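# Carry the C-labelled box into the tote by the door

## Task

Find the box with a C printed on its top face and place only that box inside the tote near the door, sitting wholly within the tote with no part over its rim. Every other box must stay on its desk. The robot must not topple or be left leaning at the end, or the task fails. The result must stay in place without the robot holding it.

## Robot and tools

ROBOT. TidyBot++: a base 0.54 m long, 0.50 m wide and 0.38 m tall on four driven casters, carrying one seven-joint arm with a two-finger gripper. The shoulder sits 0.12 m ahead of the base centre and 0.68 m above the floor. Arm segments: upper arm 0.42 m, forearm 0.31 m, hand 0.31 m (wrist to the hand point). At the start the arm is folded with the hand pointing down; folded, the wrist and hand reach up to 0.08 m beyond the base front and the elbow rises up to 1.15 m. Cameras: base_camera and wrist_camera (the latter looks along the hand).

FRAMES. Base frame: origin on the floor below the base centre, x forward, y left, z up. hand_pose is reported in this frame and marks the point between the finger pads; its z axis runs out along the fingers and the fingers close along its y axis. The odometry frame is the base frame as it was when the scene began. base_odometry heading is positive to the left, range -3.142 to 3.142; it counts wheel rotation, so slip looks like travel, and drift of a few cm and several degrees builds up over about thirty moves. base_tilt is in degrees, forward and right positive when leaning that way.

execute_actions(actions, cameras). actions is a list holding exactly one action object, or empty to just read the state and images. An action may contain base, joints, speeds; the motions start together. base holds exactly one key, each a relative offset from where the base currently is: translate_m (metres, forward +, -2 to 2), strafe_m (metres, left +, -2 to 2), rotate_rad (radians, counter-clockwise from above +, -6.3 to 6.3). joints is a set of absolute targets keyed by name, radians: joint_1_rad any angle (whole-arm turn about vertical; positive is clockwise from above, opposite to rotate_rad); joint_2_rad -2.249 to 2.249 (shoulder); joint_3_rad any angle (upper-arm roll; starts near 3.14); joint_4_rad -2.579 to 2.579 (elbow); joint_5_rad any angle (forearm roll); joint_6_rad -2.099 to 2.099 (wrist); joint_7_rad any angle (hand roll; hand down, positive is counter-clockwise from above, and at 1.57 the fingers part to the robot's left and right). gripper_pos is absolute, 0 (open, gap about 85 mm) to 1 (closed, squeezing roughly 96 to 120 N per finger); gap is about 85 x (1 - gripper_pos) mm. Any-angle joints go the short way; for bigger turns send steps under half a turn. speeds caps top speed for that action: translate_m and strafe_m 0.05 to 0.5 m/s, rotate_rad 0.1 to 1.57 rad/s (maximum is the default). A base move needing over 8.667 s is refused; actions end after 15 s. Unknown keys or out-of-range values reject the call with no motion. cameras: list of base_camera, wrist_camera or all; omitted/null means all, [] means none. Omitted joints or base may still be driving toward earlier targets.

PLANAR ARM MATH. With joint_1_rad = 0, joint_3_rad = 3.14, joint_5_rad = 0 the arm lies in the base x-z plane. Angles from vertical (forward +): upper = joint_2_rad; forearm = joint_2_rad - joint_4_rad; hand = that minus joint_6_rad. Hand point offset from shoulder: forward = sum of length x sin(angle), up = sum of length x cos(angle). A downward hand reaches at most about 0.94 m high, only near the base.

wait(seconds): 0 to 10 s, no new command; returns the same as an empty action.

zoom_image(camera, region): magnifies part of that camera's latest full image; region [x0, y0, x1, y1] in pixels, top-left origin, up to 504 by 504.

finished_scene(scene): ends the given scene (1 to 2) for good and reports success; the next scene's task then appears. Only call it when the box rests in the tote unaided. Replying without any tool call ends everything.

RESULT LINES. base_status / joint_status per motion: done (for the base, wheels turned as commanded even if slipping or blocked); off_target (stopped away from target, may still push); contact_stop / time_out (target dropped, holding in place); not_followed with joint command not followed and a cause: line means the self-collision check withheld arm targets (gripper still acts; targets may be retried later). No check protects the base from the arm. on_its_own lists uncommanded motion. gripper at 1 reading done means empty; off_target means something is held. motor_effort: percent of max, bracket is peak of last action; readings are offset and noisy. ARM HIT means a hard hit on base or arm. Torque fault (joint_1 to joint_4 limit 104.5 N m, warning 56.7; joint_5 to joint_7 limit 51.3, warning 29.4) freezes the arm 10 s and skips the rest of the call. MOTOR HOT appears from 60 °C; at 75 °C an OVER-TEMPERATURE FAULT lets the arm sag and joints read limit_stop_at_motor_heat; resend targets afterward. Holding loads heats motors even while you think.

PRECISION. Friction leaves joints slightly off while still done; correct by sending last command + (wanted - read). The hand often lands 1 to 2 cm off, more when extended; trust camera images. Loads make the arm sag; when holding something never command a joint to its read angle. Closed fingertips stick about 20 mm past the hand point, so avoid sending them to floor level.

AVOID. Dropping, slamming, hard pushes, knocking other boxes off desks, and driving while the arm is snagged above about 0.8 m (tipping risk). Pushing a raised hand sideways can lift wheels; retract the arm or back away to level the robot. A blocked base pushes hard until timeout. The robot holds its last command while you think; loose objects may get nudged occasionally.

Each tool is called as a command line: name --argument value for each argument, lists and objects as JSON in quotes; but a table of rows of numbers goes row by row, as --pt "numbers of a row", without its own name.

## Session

execute_actions --actions '[{"joints":{"joint_2_rad":0,"joint_4_rad":-1.8,"joint_6_rad":-0.6,"joint_7_rad":1.57}}]' --cameras '["wrist_camera"]'

Scene clock: 2.00 s.
base_odometry: x=+0.000 y=+0.000 heading=+0.000 (m, m, rad; odometry frame)
base_tilt: forward=+0.1 right=-0.4 (deg)
base_status: not commanded
joint_positions: joint_1_rad=+0.001 joint_2_rad=-0.022 joint_3_rad=+3.138 joint_4_rad=-1.812 joint_5_rad=-0.009 joint_6_rad=-0.646 joint_7_rad=+1.535 gripper_pos=+0.000
joint_status: all done
motor_effort: joint_1_rad=+0(0) joint_2_rad=-19(20) joint_3_rad=-1(0) joint_4_rad=+20(20) joint_5_rad=-1(0) joint_6_rad=+6(6) joint_7_rad=+0(0) (%)
hand_pose: x=+0.6185 y=+0.0045 z=+0.7974 quat_wxyz=(-0.011, +0.938, -0.018, +0.346) (m; base frame)
pictures: wrist_camera
Images, in order (width x height): wrist_camera 644x476.

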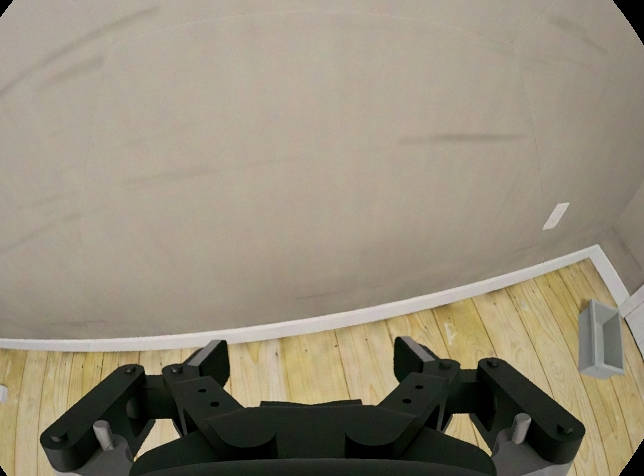

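Similar layout. Look left.

execute_actions --actions '[{"base":{"rotate_rad":1.3},"joints":{"joint_6_rad":-0.3}}]' --cameras '["wrist_camera"]'

Scene clock: 5.77 s.
base_odometry: x=+0.000 y=+0.000 heading=+1.300 (m, m, rad; odometry frame)
base_tilt: forward=+0.1 right=-0.4 (deg)
base_status: done
joint_positions: joint_1_rad=-0.001 joint_2_rad=-0.014 joint_3_rad=+3.135 joint_4_rad=-1.800 joint_5_rad=-0.009 joint_6_rad=-0.326 joint_7_rad=+1.535 gripper_pos=+0.000
joint_status: all done
motor_effort: joint_1_rad=+0(3) joint_2_rad=-21(23) joint_3_rad=-1(2) joint_4_rad=+21(22) joint_5_rad=-1(1) joint_6_rad=+8(8) joint_7_rad=+0(0) (%)
hand_pose: x=+0.6869 y=+0.0069 z=+0.8755 quat_wxyz=(-0.014, +0.870, -0.015, +0.493) (m; base frame)
pictures: wrist_camera
Images, in order (width x height): wrist_camera 644x476.

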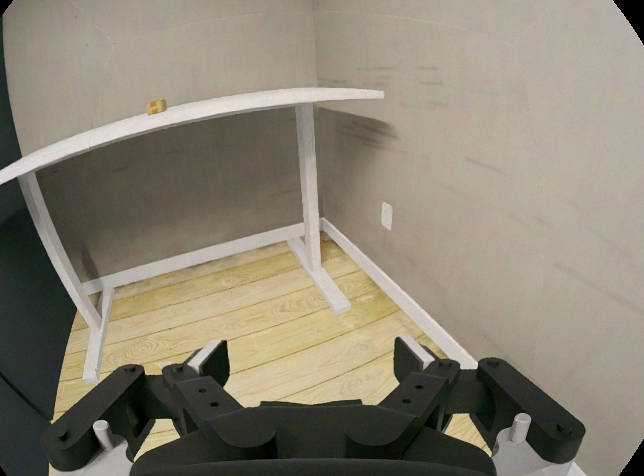

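execute_actions --actions '[{"base":{"rotate_rad":0.5},"joints":{"joint_2_rad":0.0,"joint_4_rad":-1.3,"joint_6_rad":-0.5}}]' --cameras '["wrist_camera"]'

Scene clock: 9.67 s.
base_odometry: x=+0.000 y=+0.000 heading=+1.799 (m, m, rad; odometry frame)
base_tilt: forward=+0.1 right=-0.4 (deg)
base_status: done
joint_positions: joint_1_rad=-0.003 joint_2_rad=-0.014 joint_3_rad=+3.132 joint_4_rad=-1.311 joint_5_rad=-0.009 joint_6_rad=-0.451 joint_7_rad=+1.535 gripper_pos=+0.000
joint_status: all done
motor_effort: joint_1_rad=+0(3) joint_2_rad=-21(24) joint_3_rad=-1(4) joint_4_rad=+21(21) joint_5_rad=-1(1) joint_6_rad=+9(9) joint_7_rad=+0(0) (%)
hand_pose: x=+0.7218 y=+0.0103 z=+1.1330 quat_wxyz=(-0.020, +0.767, -0.011, +0.642) (m; base frame)
pictures: wrist_camera
Images, in order (width x height): wrist_camera 644x476.

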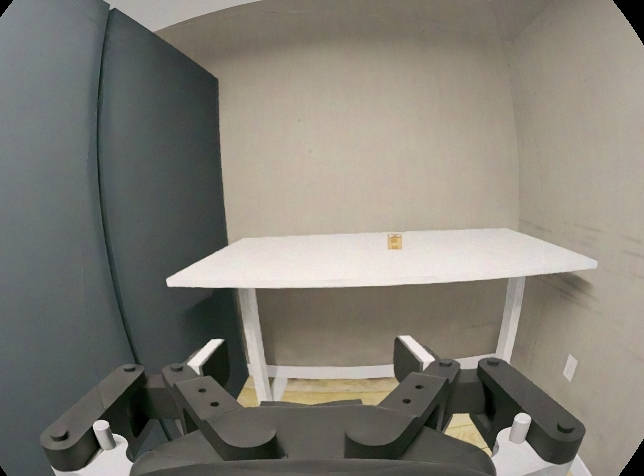

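execute_actions --actions '[{"base":{"rotate_rad":-0.2}}]' --cameras '[]'

execute_actions --actions '[{"base":{"translate_m":0.6},"joints":{"joint_6_rad":-0.9}}]' --cameras '["wrist_camera"]'

Scene clock: 12.20 s.
base_odometry: x=+0.000 y=+0.000 heading=+1.600 (m, m, rad; odometry frame)
base_tilt: forward=+0.1 right=-0.4 (deg)
base_status: done
joint_positions: joint_1_rad=+0.000 joint_2_rad=-0.014 joint_3_rad=+3.139 joint_4_rad=-1.311 joint_5_rad=-0.009 joint_6_rad=-0.451 joint_7_rad=+1.535 gripper_pos=+0.000
joint_status: not commanded
motor_effort: joint_1_rad=+0(3) joint_2_rad=-22(22) joint_3_rad=+0(3) joint_4_rad=+22(22) joint_5_rad=-1(1) joint_6_rad=+9(9) joint_7_rad=+0(0) (%)
hand_pose: x=+0.7219 y=+0.0042 z=+1.1329 quat_wxyz=(-0.017, +0.767, -0.015, +0.642) (m; base frame)
pictures: none
No camera images: the call's "cameras" was empty. Leave "cameras" out to get every camera's image.

Scene clock: 14.77 s.
base_odometry: x=-0.018 y=+0.600 heading=+1.601 (m, m, rad; odometry frame)
base_tilt: forward=+0.1 right=-0.4 (deg)
base_status: done
joint_positions: joint_1_rad=+0.000 joint_2_rad=-0.010 joint_3_rad=+3.139 joint_4_rad=-1.304 joint_5_rad=-0.009 joint_6_rad=-0.876 joint_7_rad=+1.535 gripper_pos=+0.000
joint_status: all done
motor_effort: joint_1_rad=+0(2) joint_2_rad=-21(23) joint_3_rad=-1(1) joint_4_rad=+21(23) joint_5_rad=+0(0) joint_6_rad=+7(9) joint_7_rad=+0(0) (%)
hand_pose: x=+0.6742 y=+0.0051 z=+1.0128 quat_wxyz=(-0.014, +0.884, -0.016, +0.467) (m; base frame)
pictures: wrist_camera
Images, in order (width x height): wrist_camera 644x476.

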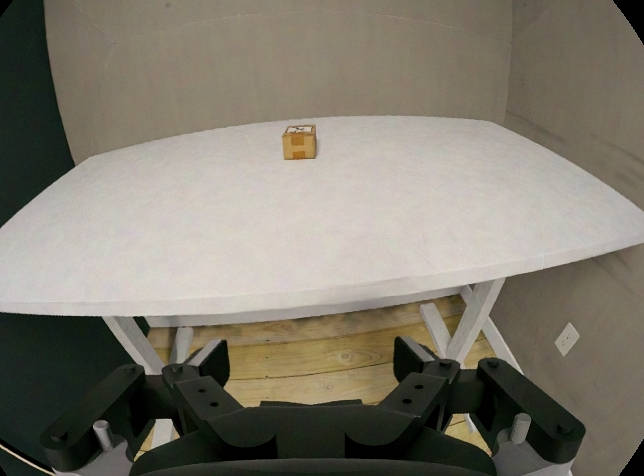

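zoom_image --camera "wrist_camera" --region '[250, 100, 350, 170]'

Region (250, 100, 350, 170) of wrist_camera's 644x476 image, scaled by 5.040; it fills the top 353 rows of this view, and the rest is white.

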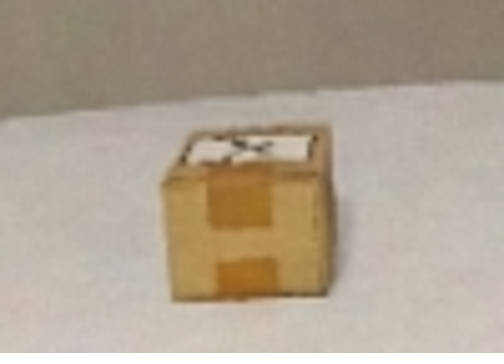

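execute_actions --actions '[{"base":{"translate_m":0.3},"joints":{"joint_4_rad":-1.0,"joint_6_rad":-0.8}}]' --cameras '["wrist_camera"]'

Scene clock: 20.00 s.
base_odometry: x=-0.028 y=+0.900 heading=+1.602 (m, m, rad; odometry frame)
base_tilt: forward=+0.1 right=-0.4 (deg)
base_status: done
joint_positions: joint_1_rad=+0.000 joint_2_rad=-0.004 joint_3_rad=+3.139 joint_4_rad=-1.011 joint_5_rad=-0.009 joint_6_rad=-0.844 joint_7_rad=+1.535 gripper_pos=+0.000
joint_status: all done
motor_effort: joint_1_rad=+0(0) joint_2_rad=-21(23) joint_3_rad=-1(2) joint_4_rad=+20(21) joint_5_rad=-1(1) joint_6_rad=+9(8) joint_7_rad=+0(0) (%)
hand_pose: x=+0.6822 y=+0.0050 z=+1.1844 quat_wxyz=(-0.016, +0.799, -0.014, +0.601) (m; base frame)
pictures: wrist_camera
Images, in order (width x height): wrist_camera 644x476.

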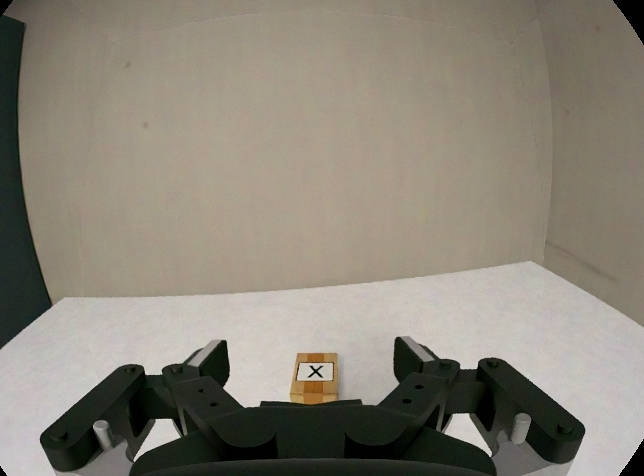

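execute_actions --actions '[{"base":{"rotate_rad":2.3},"joints":{"joint_4_rad":-1.8,"joint_6_rad":-0.05}}]' --cameras '["wrist_camera"]'

Scene clock: 25.03 s.
base_odometry: x=-0.028 y=+0.900 heading=-2.382 (m, m, rad; odometry frame)
base_tilt: forward=+0.1 right=-0.4 (deg)
base_status: done
joint_positions: joint_1_rad=+0.000 joint_2_rad=+0.003 joint_3_rad=+3.138 joint_4_rad=-1.786 joint_5_rad=-0.009 joint_6_rad=-0.097 joint_7_rad=+1.535 gripper_pos=+0.000
joint_status: all done
motor_effort: joint_1_rad=+0(3) joint_2_rad=-22(27) joint_3_rad=+0(2) joint_4_rad=+21(22) joint_5_rad=-1(1) joint_6_rad=+9(9) joint_7_rad=+0(0) (%)
hand_pose: x=+0.7232 y=+0.0035 z=+0.9378 quat_wxyz=(-0.015, +0.809, -0.017, +0.587) (m; base frame)
pictures: wrist_camera
Images, in order (width x height): wrist_camera 644x476.

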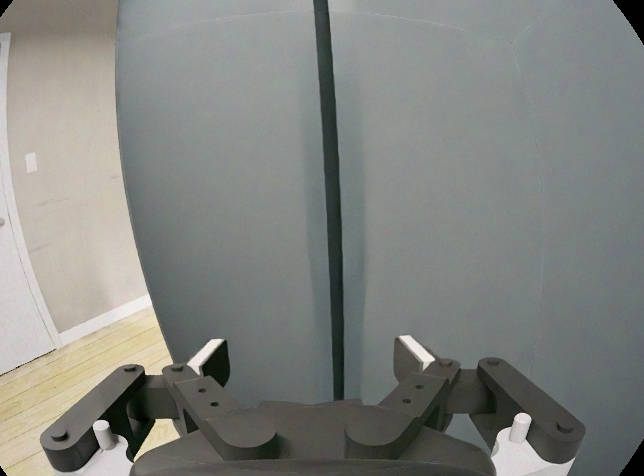

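execute_actions --actions '[{"base":{"rotate_rad":0.82}}]' --cameras '[]'

execute_actions --actions '[{"base":{"translate_m":1.2}}]' --cameras '[]'

execute_actions --actions '[{"base":{"rotate_rad":-1.5}}]' --cameras '["wrist_camera"]'

Scene clock: 29.57 s.
base_odometry: x=-0.028 y=+0.900 heading=-1.562 (m, m, rad; odometry frame)
base_tilt: forward=+0.1 right=-0.4 (deg)
base_status: done
joint_positions: joint_1_rad=-0.002 joint_2_rad=+0.003 joint_3_rad=+3.135 joint_4_rad=-1.786 joint_5_rad=-0.009 joint_6_rad=-0.097 joint_7_rad=+1.535 gripper_pos=+0.000
joint_status: not commanded
motor_effort: joint_1_rad=+0(3) joint_2_rad=-22(23) joint_3_rad=-1(4) joint_4_rad=+21(21) joint_5_rad=-1(1) joint_6_rad=+8(8) joint_7_rad=+0(0) (%)
hand_pose: x=+0.7231 y=+0.0070 z=+0.9378 quat_wxyz=(-0.016, +0.809, -0.015, +0.587) (m; base frame)
pictures: none
No camera images: the call's "cameras" was empty. Leave "cameras" out to get every camera's image.

Scene clock: 33.33 s.
base_odometry: x=-0.016 y=-0.300 heading=-1.562 (m, m, rad; odometry frame)
base_tilt: forward=+0.1 right=-0.4 (deg)
base_status: done
joint_positions: joint_1_rad=-0.002 joint_2_rad=+0.003 joint_3_rad=+3.135 joint_4_rad=-1.788 joint_5_rad=-0.009 joint_6_rad=-0.095 joint_7_rad=+1.535 gripper_pos=+0.000
joint_status: not commanded
motor_effort: joint_1_rad=+0(1) joint_2_rad=-22(25) joint_3_rad=+0(0) joint_4_rad=+21(22) joint_5_rad=+0(0) joint_6_rad=+8(9) joint_7_rad=+0(0) (%)
hand_pose: x=+0.7228 y=+0.0070 z=+0.9373 quat_wxyz=(-0.016, +0.809, -0.015, +0.587) (m; base frame)
pictures: none
No camera images: the call's "cameras" was empty. Leave "cameras" out to get every camera's image.

Scene clock: 35.63 s.
base_odometry: x=-0.016 y=-0.300 heading=-3.061 (m, m, rad; odometry frame)
base_tilt: forward=+0.1 right=-0.5 (deg)
base_status: done
joint_positions: joint_1_rad=+0.002 joint_2_rad=+0.003 joint_3_rad=+3.140 joint_4_rad=-1.788 joint_5_rad=-0.009 joint_6_rad=-0.095 joint_7_rad=+1.535 gripper_pos=+0.000
joint_status: not commanded
motor_effort: joint_1_rad=+0(4) joint_2_rad=-22(25) joint_3_rad=-1(3) joint_4_rad=+21(21) joint_5_rad=+0(1) joint_6_rad=+9(9) joint_7_rad=+0(0) (%)
hand_pose: x=+0.7229 y=+0.0014 z=+0.9374 quat_wxyz=(-0.014, +0.809, -0.018, +0.587) (m; base frame)
pictures: wrist_camera
Images, in order (width x height): wrist_camera 644x476.

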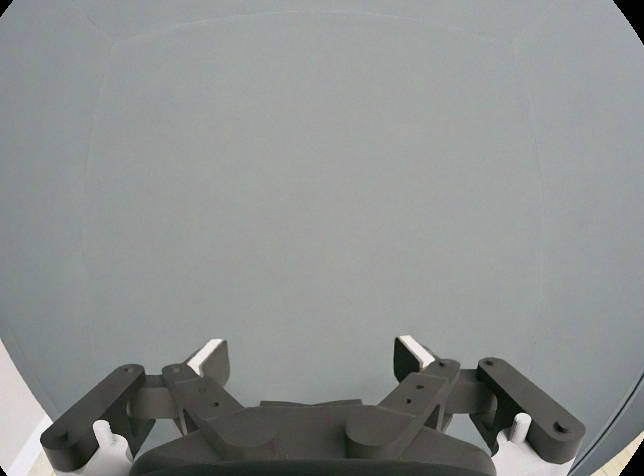

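Still blocked. Turn left back.

execute_actions --actions '[{"base":{"rotate_rad":1.0}}]'

Scene clock: 38.63 s.
base_odometry: x=-0.016 y=-0.300 heading=-2.062 (m, m, rad; odometry frame)
base_tilt: forward=+0.1 right=-0.4 (deg)
base_status: done
joint_positions: joint_1_rad=-0.002 joint_2_rad=+0.003 joint_3_rad=+3.134 joint_4_rad=-1.788 joint_5_rad=-0.009 joint_6_rad=-0.095 joint_7_rad=+1.535 gripper_pos=+0.000
joint_status: not commanded
motor_effort: joint_1_rad=+0(4) joint_2_rad=-22(25) joint_3_rad=+0(3) joint_4_rad=+21(22) joint_5_rad=+0(0) joint_6_rad=+8(9) joint_7_rad=+0(0) (%)
hand_pose: x=+0.7228 y=+0.0071 z=+0.9374 quat_wxyz=(-0.016, +0.809, -0.014, +0.587) (m; base frame)
pictures: base_camera, wrist_camera
Images, in order (width x height): base_camera 644x364, wrist_camera 644x476.

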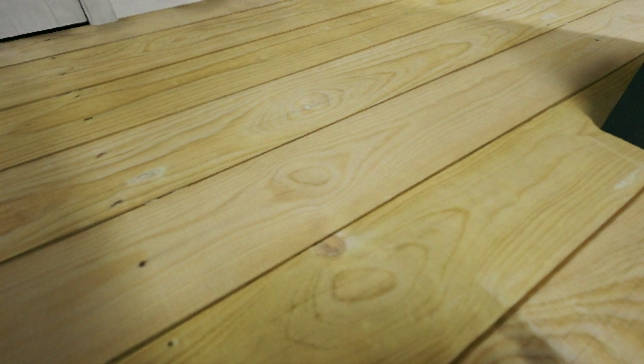

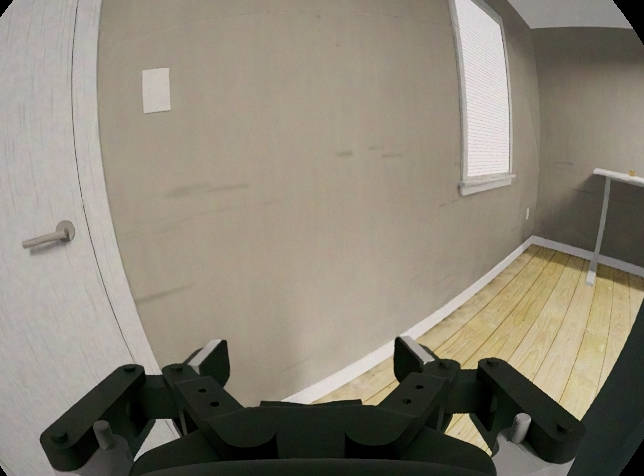

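execute_actions --actions '[{"base":{"translate_m":0.4}}]' --cameras '[]'

execute_actions --actions '[{"base":{"rotate_rad":-0.85}}]'

Scene clock: 43.17 s.
base_odometry: x=-0.204 y=-0.653 heading=-2.061 (m, m, rad; odometry frame)
base_tilt: forward=+0.1 right=-0.4 (deg)
base_status: done
joint_positions: joint_1_rad=-0.002 joint_2_rad=+0.004 joint_3_rad=+3.134 joint_4_rad=-1.790 joint_5_rad=-0.009 joint_6_rad=-0.094 joint_7_rad=+1.535 gripper_pos=+0.000
joint_status: not commanded
motor_effort: joint_1_rad=+0(0) joint_2_rad=-22(27) joint_3_rad=+0(0) joint_4_rad=+21(22) joint_5_rad=+0(0) joint_6_rad=+9(9) joint_7_rad=+0(0) (%)
hand_pose: x=+0.7230 y=+0.0071 z=+0.9362 quat_wxyz=(-0.016, +0.810, -0.015, +0.587) (m; base frame)
pictures: none
No camera images: the call's "cameras" was empty. Leave "cameras" out to get every camera's image.

Scene clock: 44.93 s.
base_odometry: x=-0.204 y=-0.653 heading=-2.911 (m, m, rad; odometry frame)
base_tilt: forward=+0.1 right=-0.4 (deg)
base_status: done
joint_positions: joint_1_rad=+0.002 joint_2_rad=+0.004 joint_3_rad=+3.140 joint_4_rad=-1.790 joint_5_rad=-0.009 joint_6_rad=-0.094 joint_7_rad=+1.535 gripper_pos=+0.000
joint_status: not commanded
motor_effort: joint_1_rad=+0(5) joint_2_rad=-22(24) joint_3_rad=+0(4) joint_4_rad=+21(22) joint_5_rad=-1(1) joint_6_rad=+9(9) joint_7_rad=+0(0) (%)
hand_pose: x=+0.7231 y=+0.0013 z=+0.9362 quat_wxyz=(-0.014, +0.809, -0.018, +0.587) (m; base frame)
pictures: base_camera, wrist_camera
Images, in order (width x height): base_camera 644x364, wrist_camera 644x476.

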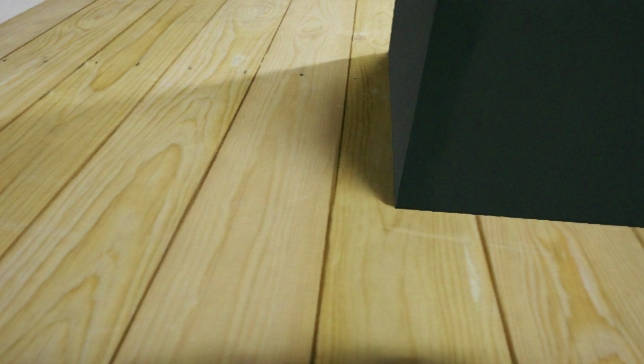

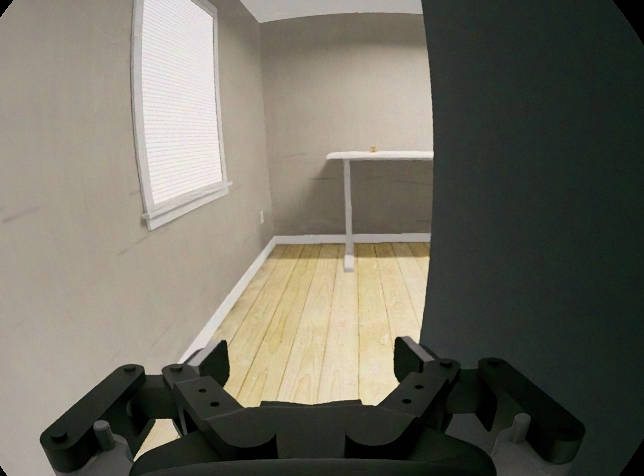

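execute_actions --actions '[{"base":{"strafe_m":0.3}}]'

Scene clock: 47.97 s.
base_odometry: x=-0.136 y=-0.946 heading=-2.911 (m, m, rad; odometry frame)
base_tilt: forward=+0.1 right=-0.5 (deg)
base_status: done
joint_positions: joint_1_rad=+0.002 joint_2_rad=+0.004 joint_3_rad=+3.139 joint_4_rad=-1.790 joint_5_rad=-0.009 joint_6_rad=-0.094 joint_7_rad=+1.535 gripper_pos=+0.000
joint_status: not commanded
motor_effort: joint_1_rad=+0(3) joint_2_rad=-22(23) joint_3_rad=-1(2) joint_4_rad=+21(22) joint_5_rad=+0(1) joint_6_rad=+9(9) joint_7_rad=+0(0) (%)
hand_pose: x=+0.7231 y=+0.0018 z=+0.9362 quat_wxyz=(-0.014, +0.810, -0.018, +0.587) (m; base frame)
pictures: base_camera, wrist_camera
Images, in order (width x height): base_camera 644x364, wrist_camera 644x476.

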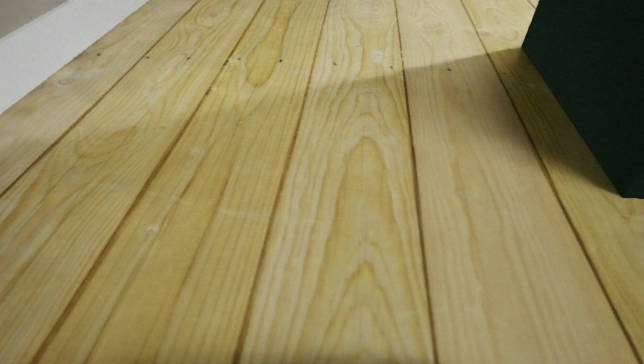

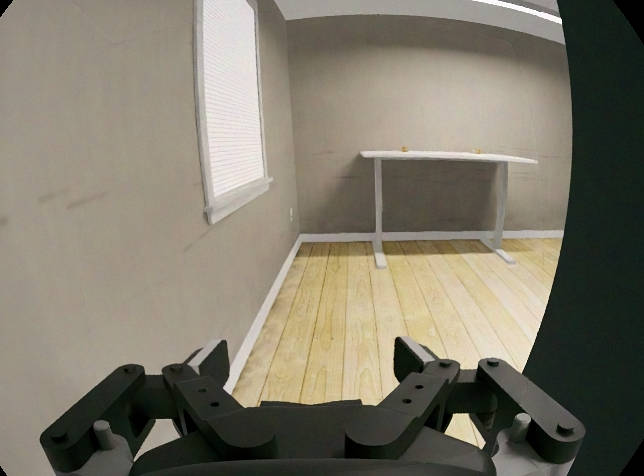

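Raise the camera en route to read letters.

execute_actions --actions '[{"base":{"translate_m":2.0},"joints":{"joint_4_rad":-1.0,"joint_6_rad":0.3}}]' --cameras '["wrist_camera"]'

Scene clock: 54.57 s.
base_odometry: x=-2.083 y=-1.403 heading=-2.911 (m, m, rad; odometry frame)
base_tilt: forward=+0.1 right=-0.4 (deg)
base_status: done
joint_positions: joint_1_rad=+0.002 joint_2_rad=+0.005 joint_3_rad=+3.139 joint_4_rad=-1.009 joint_5_rad=-0.009 joint_6_rad=+0.255 joint_7_rad=+1.535 gripper_pos=+0.000
joint_status: all done
motor_effort: joint_1_rad=+1(0) joint_2_rad=-18(24) joint_3_rad=-1(0) joint_4_rad=+18(23) joint_5_rad=+0(0) joint_6_rad=+6(10) joint_7_rad=+0(0) (%)
hand_pose: x=+0.6020 y=+0.0007 z=+1.4947 quat_wxyz=(-0.021, +0.370, -0.009, +0.929) (m; base frame)
pictures: wrist_camera
Images, in order (width x height): wrist_camera 644x476.

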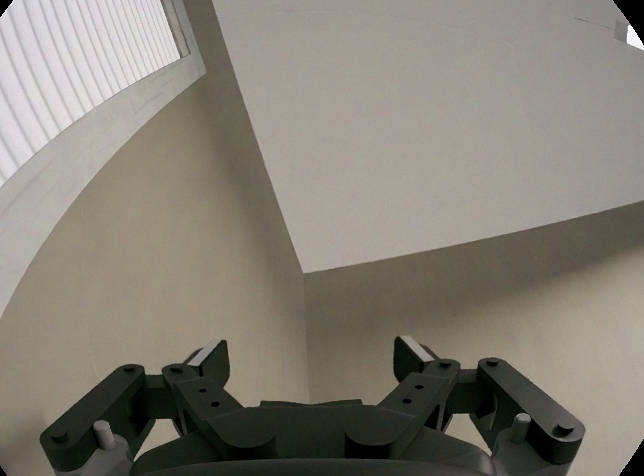

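Wrong sign.

execute_actions --actions '[{"joints":{"joint_6_rad":-1.0,"joint_1_rad":0.3}}]' --cameras '["wrist_camera"]'

Scene clock: 57.83 s.
base_odometry: x=-2.083 y=-1.403 heading=-2.911 (m, m, rad; odometry frame)
base_tilt: forward=+0.0 right=-0.4 (deg)
base_status: not commanded
joint_positions: joint_1_rad=+0.281 joint_2_rad=+0.003 joint_3_rad=+3.139 joint_4_rad=-1.003 joint_5_rad=-0.009 joint_6_rad=-0.969 joint_7_rad=+1.535 gripper_pos=+0.000
joint_status: all done
motor_effort: joint_1_rad=+1(1) joint_2_rad=-20(22) joint_3_rad=-1(0) joint_4_rad=+19(20) joint_5_rad=+0(1) joint_6_rad=+8(10) joint_7_rad=+0(0) (%)
hand_pose: x=+0.6518 y=-0.1485 z=+1.1481 quat_wxyz=(+0.062, +0.825, -0.131, +0.547) (m; base frame)
pictures: wrist_camera
Images, in order (width x height): wrist_camera 644x476.

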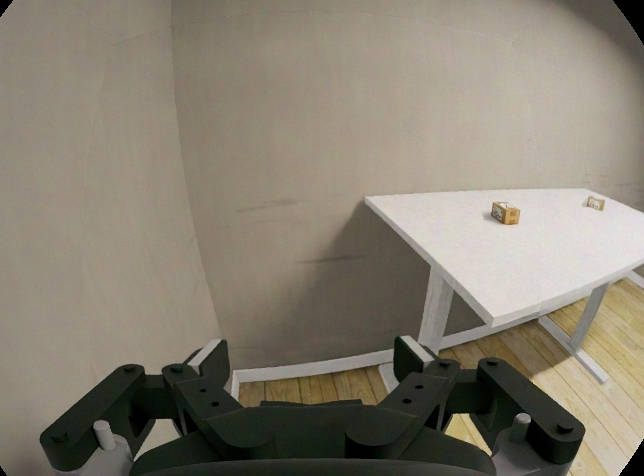

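zoom_image --camera "wrist_camera" --region '[470, 180, 630, 240]'

Region (470, 180, 630, 240) of wrist_camera's 644x476 image, scaled by 3.150; it fills the top 189 rows of this view, and the rest is white.

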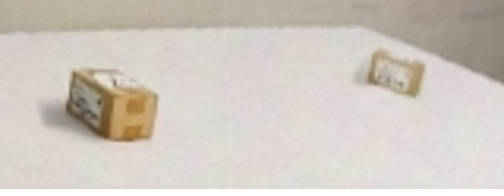

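execute_actions --actions '[{"base":{"rotate_rad":-1.1},"joints":{"joint_1_rad":-0.3}}]' --cameras '["wrist_camera"]'

Scene clock: 64.97 s.
base_odometry: x=-2.083 y=-1.393 heading=+2.748 (m, m, rad; odometry frame)
base_tilt: forward=+0.1 right=-0.5 (deg)
base_status: rotate_rad time_out (by the wheels' count: -0.624 of -1.100)
joint_positions: joint_1_rad=-0.285 joint_2_rad=+0.002 joint_3_rad=+3.148 joint_4_rad=-1.004 joint_5_rad=-0.007 joint_6_rad=-0.970 joint_7_rad=+1.535 gripper_pos=+0.000
joint_status: all done
motor_effort: joint_1_rad=+0(10) joint_2_rad=-22(30) joint_3_rad=+0(12) joint_4_rad=+20(23) joint_5_rad=+0(4) joint_6_rad=+8(9) joint_7_rad=+0(0) (%)
hand_pose: x=+0.6491 y=+0.1548 z=+1.1483 quat_wxyz=(-0.090, +0.829, +0.101, +0.543) (m; base frame)
pictures: wrist_camera
Images, in order (width x height): wrist_camera 644x476.

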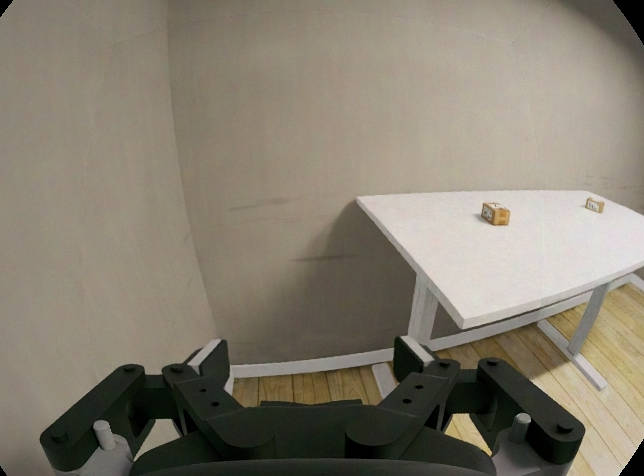

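execute_actions --actions '[{"base":{"strafe_m":-0.15}}]' --cameras '["base_camera"]'

Scene clock: 68.93 s.
base_odometry: x=-2.025 y=-1.255 heading=+2.747 (m, m, rad; odometry frame)
base_tilt: forward=+0.0 right=-0.4 (deg)
base_status: done
joint_positions: joint_1_rad=-0.285 joint_2_rad=+0.002 joint_3_rad=+3.148 joint_4_rad=-1.004 joint_5_rad=-0.007 joint_6_rad=-0.970 joint_7_rad=+1.535 gripper_pos=+0.000
joint_status: not commanded
motor_effort: joint_1_rad=+0(2) joint_2_rad=-19(21) joint_3_rad=-1(3) joint_4_rad=+19(19) joint_5_rad=+0(1) joint_6_rad=+8(9) joint_7_rad=+0(0) (%)
hand_pose: x=+0.6491 y=+0.1551 z=+1.1483 quat_wxyz=(-0.090, +0.829, +0.101, +0.543) (m; base frame)
pictures: base_camera
Images, in order (width x height): base_camera 644x364.

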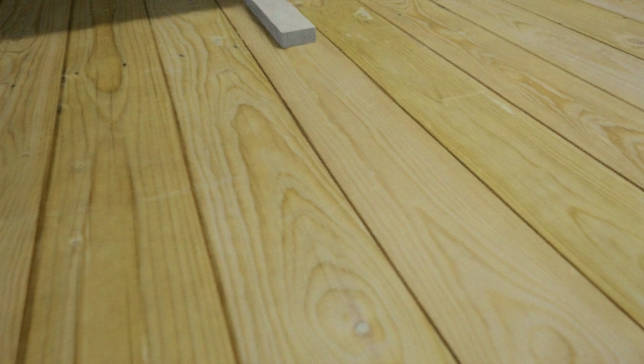

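execute_actions --actions '[{"base":{"rotate_rad":-0.5},"joints":{"joint_1_rad":0.0}}]'

Scene clock: 71.30 s.
base_odometry: x=-2.025 y=-1.255 heading=+2.248 (m, m, rad; odometry frame)
base_tilt: forward=+0.1 right=-0.4 (deg)
base_status: done
joint_positions: joint_1_rad=-0.009 joint_2_rad=+0.002 joint_3_rad=+3.149 joint_4_rad=-1.004 joint_5_rad=-0.007 joint_6_rad=-0.970 joint_7_rad=+1.535 gripper_pos=+0.000
joint_status: all done
motor_effort: joint_1_rad=+0(3) joint_2_rad=-20(23) joint_3_rad=-1(4) joint_4_rad=+19(20) joint_5_rad=-1(2) joint_6_rad=+8(9) joint_7_rad=+0(0) (%)
hand_pose: x=+0.6713 y=+0.0042 z=+1.1483 quat_wxyz=(-0.014, +0.835, -0.014, +0.550) (m; base frame)
pictures: base_camera, wrist_camera
Images, in order (width x height): base_camera 644x364, wrist_camera 644x476.

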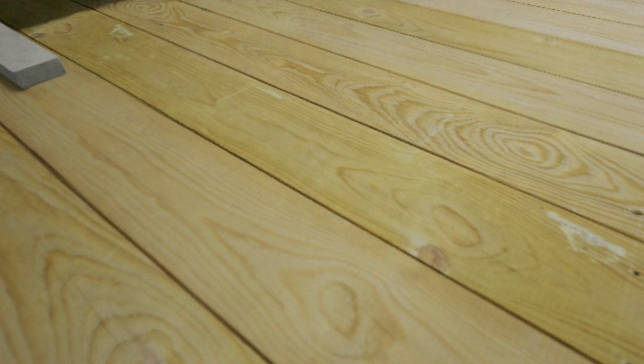

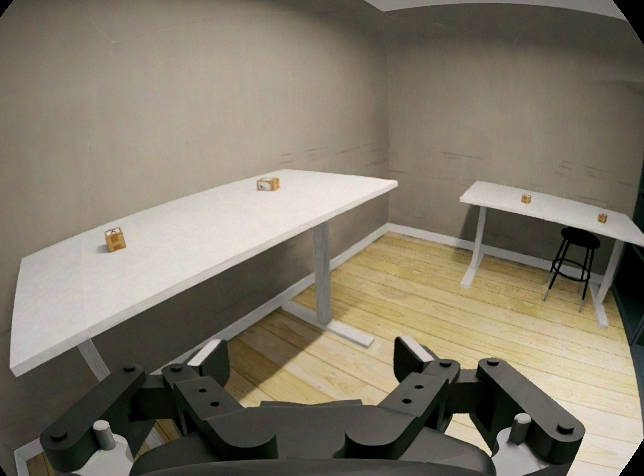

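zoom_image --camera "wrist_camera" --region '[90, 170, 290, 260]'

Region (90, 170, 290, 260) of wrist_camera's 644x476 image, scaled by 2.520; it fills the top 227 rows of this view, and the rest is white.

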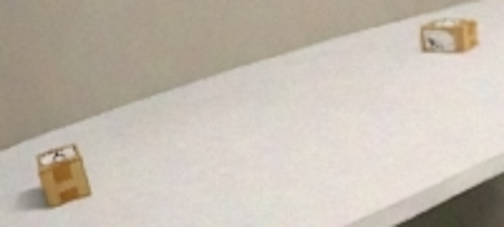

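execute_actions --actions '[{"base":{"rotate_rad":-0.3}}]' --cameras '[]'

execute_actions --actions '[{"base":{"translate_m":0.3},"joints":{"joint_1_rad":-1.2,"joint_2_rad":0.2,"joint_4_rad":-0.9,"joint_6_rad":-1.4}}]' --cameras '["wrist_camera"]'

Scene clock: 76.73 s.
base_odometry: x=-2.025 y=-1.254 heading=+1.948 (m, m, rad; odometry frame)
base_tilt: forward=+0.0 right=-0.4 (deg)
base_status: done
joint_positions: joint_1_rad=-0.004 joint_2_rad=+0.002 joint_3_rad=+3.145 joint_4_rad=-1.004 joint_5_rad=-0.007 joint_6_rad=-0.970 joint_7_rad=+1.535 gripper_pos=+0.000
joint_status: not commanded
motor_effort: joint_1_rad=+1(2) joint_2_rad=-20(21) joint_3_rad=-1(4) joint_4_rad=+19(19) joint_5_rad=+0(1) joint_6_rad=+8(8) joint_7_rad=+0(0) (%)
hand_pose: x=+0.6712 y=+0.0033 z=+1.1483 quat_wxyz=(-0.013, +0.835, -0.015, +0.550) (m; base frame)
pictures: none
No camera images: the call's "cameras" was empty. Leave "cameras" out to get every camera's image.

Scene clock: 79.27 s.
base_odometry: x=-2.136 y=-0.975 heading=+1.948 (m, m, rad; odometry frame)
base_tilt: forward=+0.1 right=-0.5 (deg)
base_status: done
joint_positions: joint_1_rad=-1.180 joint_2_rad=+0.175 joint_3_rad=+3.145 joint_4_rad=-0.916 joint_5_rad=-0.007 joint_6_rad=-1.352 joint_7_rad=+1.535 gripper_pos=+0.000
joint_status: all done
motor_effort: joint_1_rad=+0(1) joint_2_rad=-25(29) joint_3_rad=+0(2) joint_4_rad=+18(20) joint_5_rad=-1(1) joint_6_rad=+6(8) joint_7_rad=+0(0) (%)
hand_pose: x=+0.3280 y=+0.5114 z=+1.0031 quat_wxyz=(-0.198, +0.791, +0.508, +0.280) (m; base frame)
pictures: wrist_camera
Images, in order (width x height): wrist_camera 644x476.

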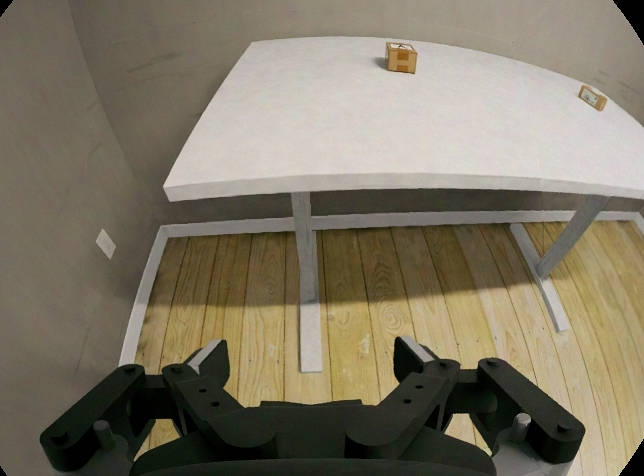

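execute_actions --actions '[{"base":{"rotate_rad":1.18},"joints":{"joint_1_rad":0}}]' --cameras '[]'

execute_actions --actions '[{"base":{"strafe_m":-0.7}}]' --cameras '["wrist_camera"]'

Scene clock: 85.67 s.
base_odometry: x=-2.136 y=-0.975 heading=+3.127 (m, m, rad; odometry frame)
base_tilt: forward=+0.1 right=-0.4 (deg)
base_status: done
joint_positions: joint_1_rad=-0.017 joint_2_rad=+0.181 joint_3_rad=+3.141 joint_4_rad=-0.915 joint_5_rad=-0.007 joint_6_rad=-1.352 joint_7_rad=+1.535 gripper_pos=+0.000
joint_status: all done
motor_effort: joint_1_rad=+1(3) joint_2_rad=-26(27) joint_3_rad=-1(4) joint_4_rad=+18(19) joint_5_rad=+0(2) joint_6_rad=+6(6) joint_7_rad=+0(0) (%)
hand_pose: x=+0.6732 y=+0.0134 z=+0.9997 quat_wxyz=(-0.013, +0.941, -0.008, +0.339) (m; base frame)
pictures: none
No camera images: the call's "cameras" was empty. Leave "cameras" out to get every camera's image.

Scene clock: 88.43 s.
base_odometry: x=-2.127 y=-0.275 heading=+3.128 (m, m, rad; odometry frame)
base_tilt: forward=+0.1 right=-0.4 (deg)
base_status: done
joint_positions: joint_1_rad=-0.013 joint_2_rad=+0.181 joint_3_rad=+3.141 joint_4_rad=-0.915 joint_5_rad=-0.007 joint_6_rad=-1.352 joint_7_rad=+1.535 gripper_pos=+0.000
joint_status: not commanded
motor_effort: joint_1_rad=+0(3) joint_2_rad=-26(27) joint_3_rad=-1(2) joint_4_rad=+18(18) joint_5_rad=-1(0) joint_6_rad=+6(6) joint_7_rad=+0(0) (%)
hand_pose: x=+0.6733 y=+0.0110 z=+0.9997 quat_wxyz=(-0.012, +0.941, -0.010, +0.339) (m; base frame)
pictures: wrist_camera
Images, in order (width x height): wrist_camera 644x476.

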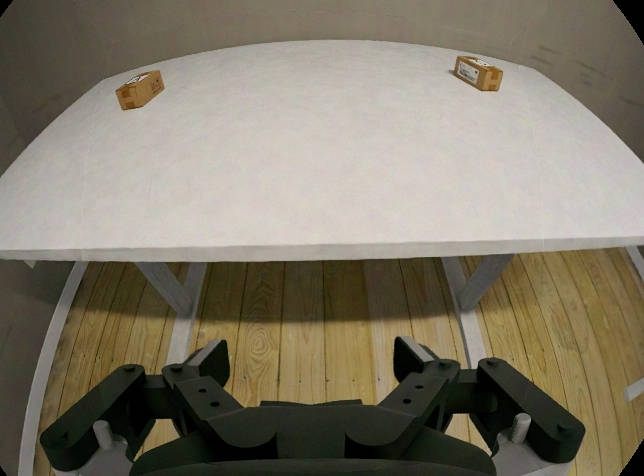

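execute_actions --actions '[{"base":{"translate_m":0.4},"joints":{"joint_6_rad":-1.5}}]' --cameras '["wrist_camera"]'

Scene clock: 92.10 s.
base_odometry: x=-2.527 y=-0.269 heading=+3.128 (m, m, rad; odometry frame)
base_tilt: forward=+0.1 right=-0.4 (deg)
base_status: done
joint_positions: joint_1_rad=-0.013 joint_2_rad=+0.196 joint_3_rad=+3.141 joint_4_rad=-0.911 joint_5_rad=-0.007 joint_6_rad=-1.466 joint_7_rad=+1.535 gripper_pos=+0.000
joint_status: all done
motor_effort: joint_1_rad=+1(2) joint_2_rad=-26(29) joint_3_rad=-1(0) joint_4_rad=+18(19) joint_5_rad=-1(0) joint_6_rad=+5(7) joint_7_rad=+0(0) (%)
hand_pose: x=+0.6495 y=+0.0107 z=+0.9731 quat_wxyz=(-0.010, +0.960, -0.010, +0.281) (m; base frame)
pictures: wrist_camera
Images, in order (width x height): wrist_camera 644x476.

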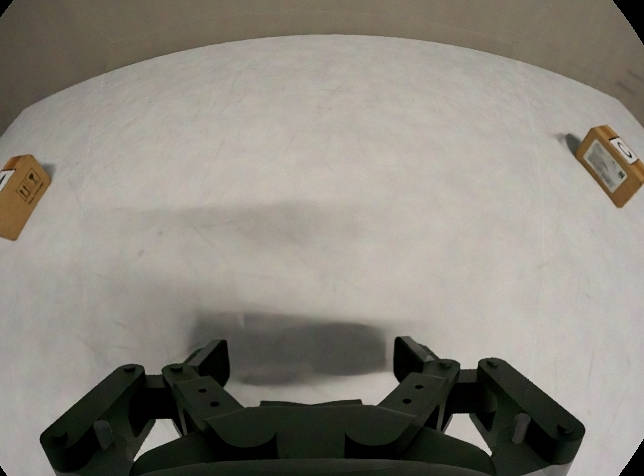

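execute_actions --actions '[{"joints":{"joint_1_rad":0.5}}]' --cameras '["wrist_camera"]'

Scene clock: 94.97 s.
base_odometry: x=-2.527 y=-0.269 heading=+3.128 (m, m, rad; odometry frame)
base_tilt: forward=+0.1 right=-0.4 (deg)
base_status: not commanded
joint_positions: joint_1_rad=+0.480 joint_2_rad=+0.196 joint_3_rad=+3.141 joint_4_rad=-0.911 joint_5_rad=-0.007 joint_6_rad=-1.466 joint_7_rad=+1.535 gripper_pos=+0.000
joint_status: all done
motor_effort: joint_1_rad=+1(1) joint_2_rad=-26(26) joint_3_rad=+0(1) joint_4_rad=+18(18) joint_5_rad=+0(1) joint_6_rad=+5(5) joint_7_rad=+0(0) (%)
hand_pose: x=+0.5915 y=-0.2413 z=+0.9731 quat_wxyz=(+0.058, +0.928, -0.244, +0.275) (m; base frame)
pictures: wrist_camera
Images, in order (width x height): wrist_camera 644x476.

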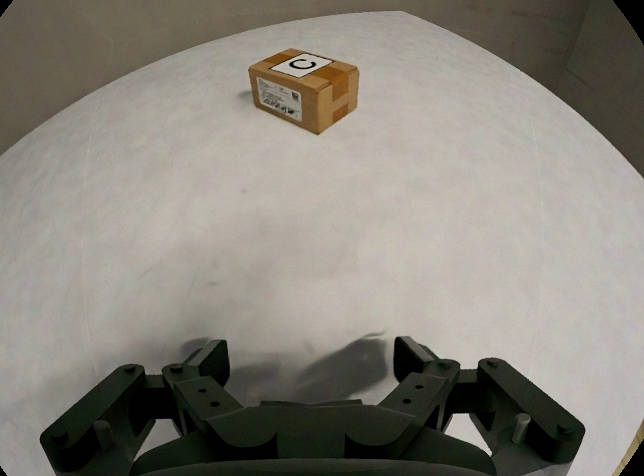

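execute_actions --actions '[{"base":{"strafe_m":-0.3},"joints":{"joint_1_rad":0.1}}]' --cameras '[]'

execute_actions --actions '[{"base":{"translate_m":0.15}}]' --cameras '["wrist_camera"]'

Scene clock: 103.37 s.
base_odometry: x=-2.523 y=+0.031 heading=+3.128 (m, m, rad; odometry frame)
base_tilt: forward=+0.1 right=-0.4 (deg)
base_status: done
joint_positions: joint_1_rad=+0.123 joint_2_rad=+0.196 joint_3_rad=+3.141 joint_4_rad=-0.910 joint_5_rad=-0.007 joint_6_rad=-1.466 joint_7_rad=+1.535 gripper_pos=+0.000
joint_status: all done
motor_effort: joint_1_rad=+0(4) joint_2_rad=-26(27) joint_3_rad=+0(2) joint_4_rad=+18(19) joint_5_rad=+0(1) joint_6_rad=+5(5) joint_7_rad=+0(0) (%)
hand_pose: x=+0.6461 y=-0.0613 z=+0.9734 quat_wxyz=(+0.009, +0.957, -0.075, +0.281) (m; base frame)
pictures: none
No camera images: the call's "cameras" was empty. Leave "cameras" out to get every camera's image.

Scene clock: 104.83 s.
base_odometry: x=-2.673 y=+0.033 heading=+3.128 (m, m, rad; odometry frame)
base_tilt: forward=+0.1 right=-0.4 (deg)
base_status: done
joint_positions: joint_1_rad=+0.123 joint_2_rad=+0.202 joint_3_rad=+3.141 joint_4_rad=-0.909 joint_5_rad=-0.007 joint_6_rad=-1.466 joint_7_rad=+1.535 gripper_pos=+0.000
joint_status: not commanded
motor_effort: joint_1_rad=+0(2) joint_2_rad=-27(30) joint_3_rad=-1(1) joint_4_rad=+18(19) joint_5_rad=+0(1) joint_6_rad=+5(5) joint_7_rad=+0(0) (%)
hand_pose: x=+0.6479 y=-0.0614 z=+0.9705 quat_wxyz=(+0.009, +0.958, -0.075, +0.278) (m; base frame)
pictures: wrist_camera
Images, in order (width x height): wrist_camera 644x476.

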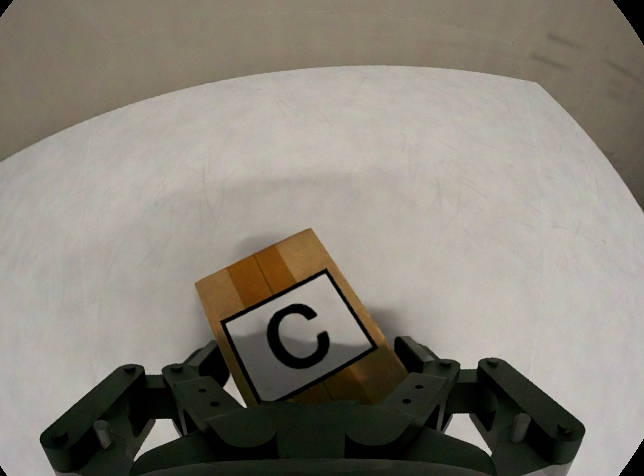

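execute_actions --actions '[{"joints":{"joint_2_rad":0.1}}]' --cameras '[]'

execute_actions --actions '[{"joints":{"joint_7_rad":2.05}}]' --cameras '["wrist_camera"]'

Scene clock: 108.47 s.
base_odometry: x=-2.673 y=+0.033 heading=+3.128 (m, m, rad; odometry frame)
base_tilt: forward=+0.1 right=-0.4 (deg)
base_status: not commanded
joint_positions: joint_1_rad=+0.123 joint_2_rad=+0.107 joint_3_rad=+3.141 joint_4_rad=-0.907 joint_5_rad=-0.007 joint_6_rad=-1.466 joint_7_rad=+1.535 gripper_pos=+0.000
joint_status: all done
motor_effort: joint_1_rad=+1(0) joint_2_rad=-21(29) joint_3_rad=-1(1) joint_4_rad=+17(19) joint_5_rad=-1(0) joint_6_rad=+5(6) joint_7_rad=+0(0) (%)
hand_pose: x=+0.6188 y=-0.0578 z=+1.0205 quat_wxyz=(+0.011, +0.943, -0.074, +0.324) (m; base frame)
pictures: none
No camera images: the call's "cameras" was empty. Leave "cameras" out to get every camera's image.

Scene clock: 109.37 s.
base_odometry: x=-2.673 y=+0.033 heading=+3.128 (m, m, rad; odometry frame)
base_tilt: forward=+0.1 right=-0.5 (deg)
base_status: not commanded
joint_positions: joint_1_rad=+0.123 joint_2_rad=+0.107 joint_3_rad=+3.141 joint_4_rad=-0.907 joint_5_rad=-0.007 joint_6_rad=-1.466 joint_7_rad=+2.039 gripper_pos=+0.000
joint_status: all done
motor_effort: joint_1_rad=+0(0) joint_2_rad=-22(23) joint_3_rad=-1(1) joint_4_rad=+17(18) joint_5_rad=-1(0) joint_6_rad=+5(6) joint_7_rad=+0(1) (%)
hand_pose: x=+0.6188 y=-0.0578 z=+1.0205 quat_wxyz=(+0.091, +0.932, +0.164, +0.311) (m; base frame)
pictures: wrist_camera
Images, in order (width x height): wrist_camera 644x476.

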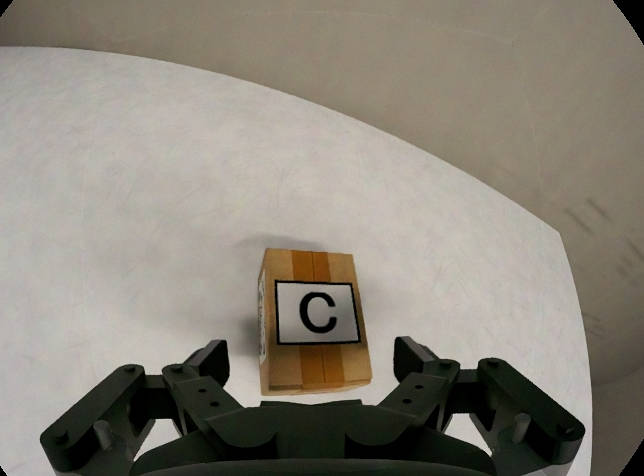

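Aligned and centred. Descend.

execute_actions --actions '[{"joints":{"joint_2_rad":0.22,"joint_6_rad":-1.42}}]' --cameras '["wrist_camera"]'

Scene clock: 111.80 s.
base_odometry: x=-2.673 y=+0.033 heading=+3.128 (m, m, rad; odometry frame)
base_tilt: forward=+0.1 right=-0.4 (deg)
base_status: not commanded
joint_positions: joint_1_rad=+0.123 joint_2_rad=+0.202 joint_3_rad=+3.141 joint_4_rad=-0.900 joint_5_rad=-0.007 joint_6_rad=-1.459 joint_7_rad=+2.039 gripper_pos=+0.000
joint_status: all done
motor_effort: joint_1_rad=+0(1) joint_2_rad=-26(28) joint_3_rad=+0(1) joint_4_rad=+18(18) joint_5_rad=-1(2) joint_6_rad=+5(5) joint_7_rad=+0(1) (%)
hand_pose: x=+0.6510 y=-0.0617 z=+0.9761 quat_wxyz=(+0.080, +0.944, +0.166, +0.275) (m; base frame)
pictures: wrist_camera
Images, in order (width x height): wrist_camera 644x476.

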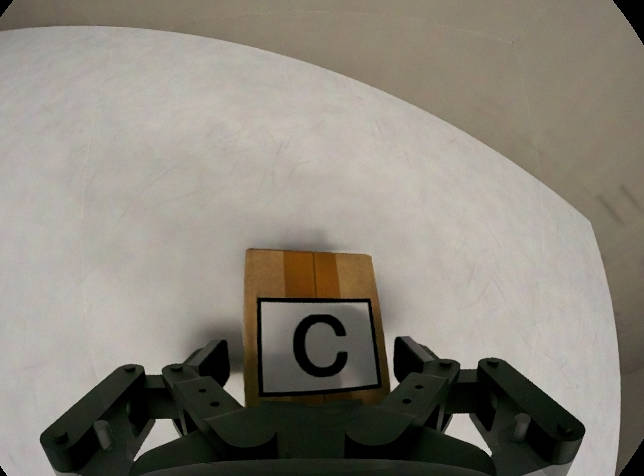

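execute_actions --actions '[{"joints":{"joint_2_rad":0.27}}]' --cameras '["wrist_camera"]'

Scene clock: 113.40 s.
base_odometry: x=-2.673 y=+0.033 heading=+3.128 (m, m, rad; odometry frame)
base_tilt: forward=+0.1 right=-0.4 (deg)
base_status: not commanded
joint_positions: joint_1_rad=+0.123 joint_2_rad=+0.217 joint_3_rad=+3.141 joint_4_rad=-0.888 joint_5_rad=-0.007 joint_6_rad=-1.457 joint_7_rad=+2.039 gripper_pos=+0.000
joint_status: joint_2_rad off_target (ended at +0.217, target +0.270)
motor_effort: joint_1_rad=+1(0) joint_2_rad=-21(26) joint_3_rad=+0(0) joint_4_rad=+14(18) joint_5_rad=+0(1) joint_6_rad=+4(5) joint_7_rad=+0(1) (%)
hand_pose: x=+0.6573 y=-0.0624 z=+0.9737 quat_wxyz=(+0.080, +0.944, +0.166, +0.275) (m; base frame)
pictures: wrist_camera
Images, in order (width x height): wrist_camera 644x476.

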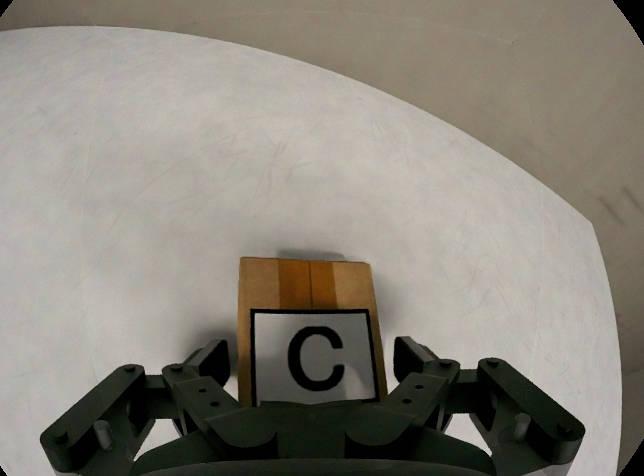

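Touching the desk. Close.

execute_actions --actions '[{"joints":{"gripper_pos":1,"joint_2_rad":0.2}}]' --cameras '["wrist_camera"]'

Scene clock: 115.63 s.
base_odometry: x=-2.673 y=+0.033 heading=+3.128 (m, m, rad; odometry frame)
base_tilt: forward=+0.1 right=-0.4 (deg)
base_status: not commanded
joint_positions: joint_1_rad=+0.120 joint_2_rad=+0.206 joint_3_rad=+3.141 joint_4_rad=-0.890 joint_5_rad=-0.007 joint_6_rad=-1.452 joint_7_rad=+2.039 gripper_pos=+0.280
joint_status: gripper_pos off_target (ended at +0.280, target +1.000); the others done
motor_effort: joint_1_rad=+0(2) joint_2_rad=-24(26) joint_3_rad=-1(0) joint_4_rad=+16(17) joint_5_rad=+0(1) joint_6_rad=+4(5) joint_7_rad=+0(1) (%)
hand_pose: x=+0.6552 y=-0.0606 z=+0.9793 quat_wxyz=(+0.081, +0.942, +0.167, +0.281) (m; base frame)
pictures: wrist_camera
Images, in order (width x height): wrist_camera 644x476.

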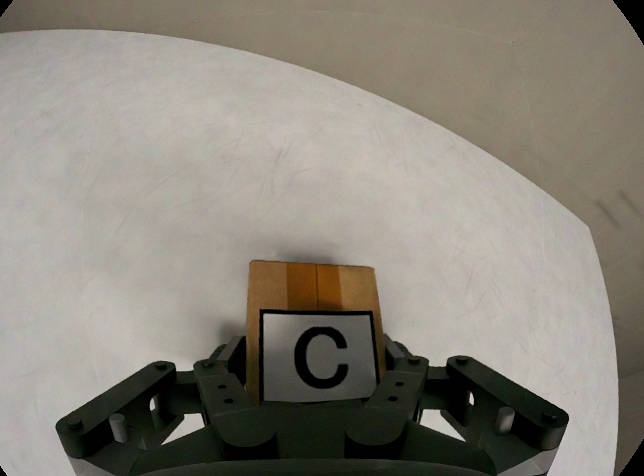

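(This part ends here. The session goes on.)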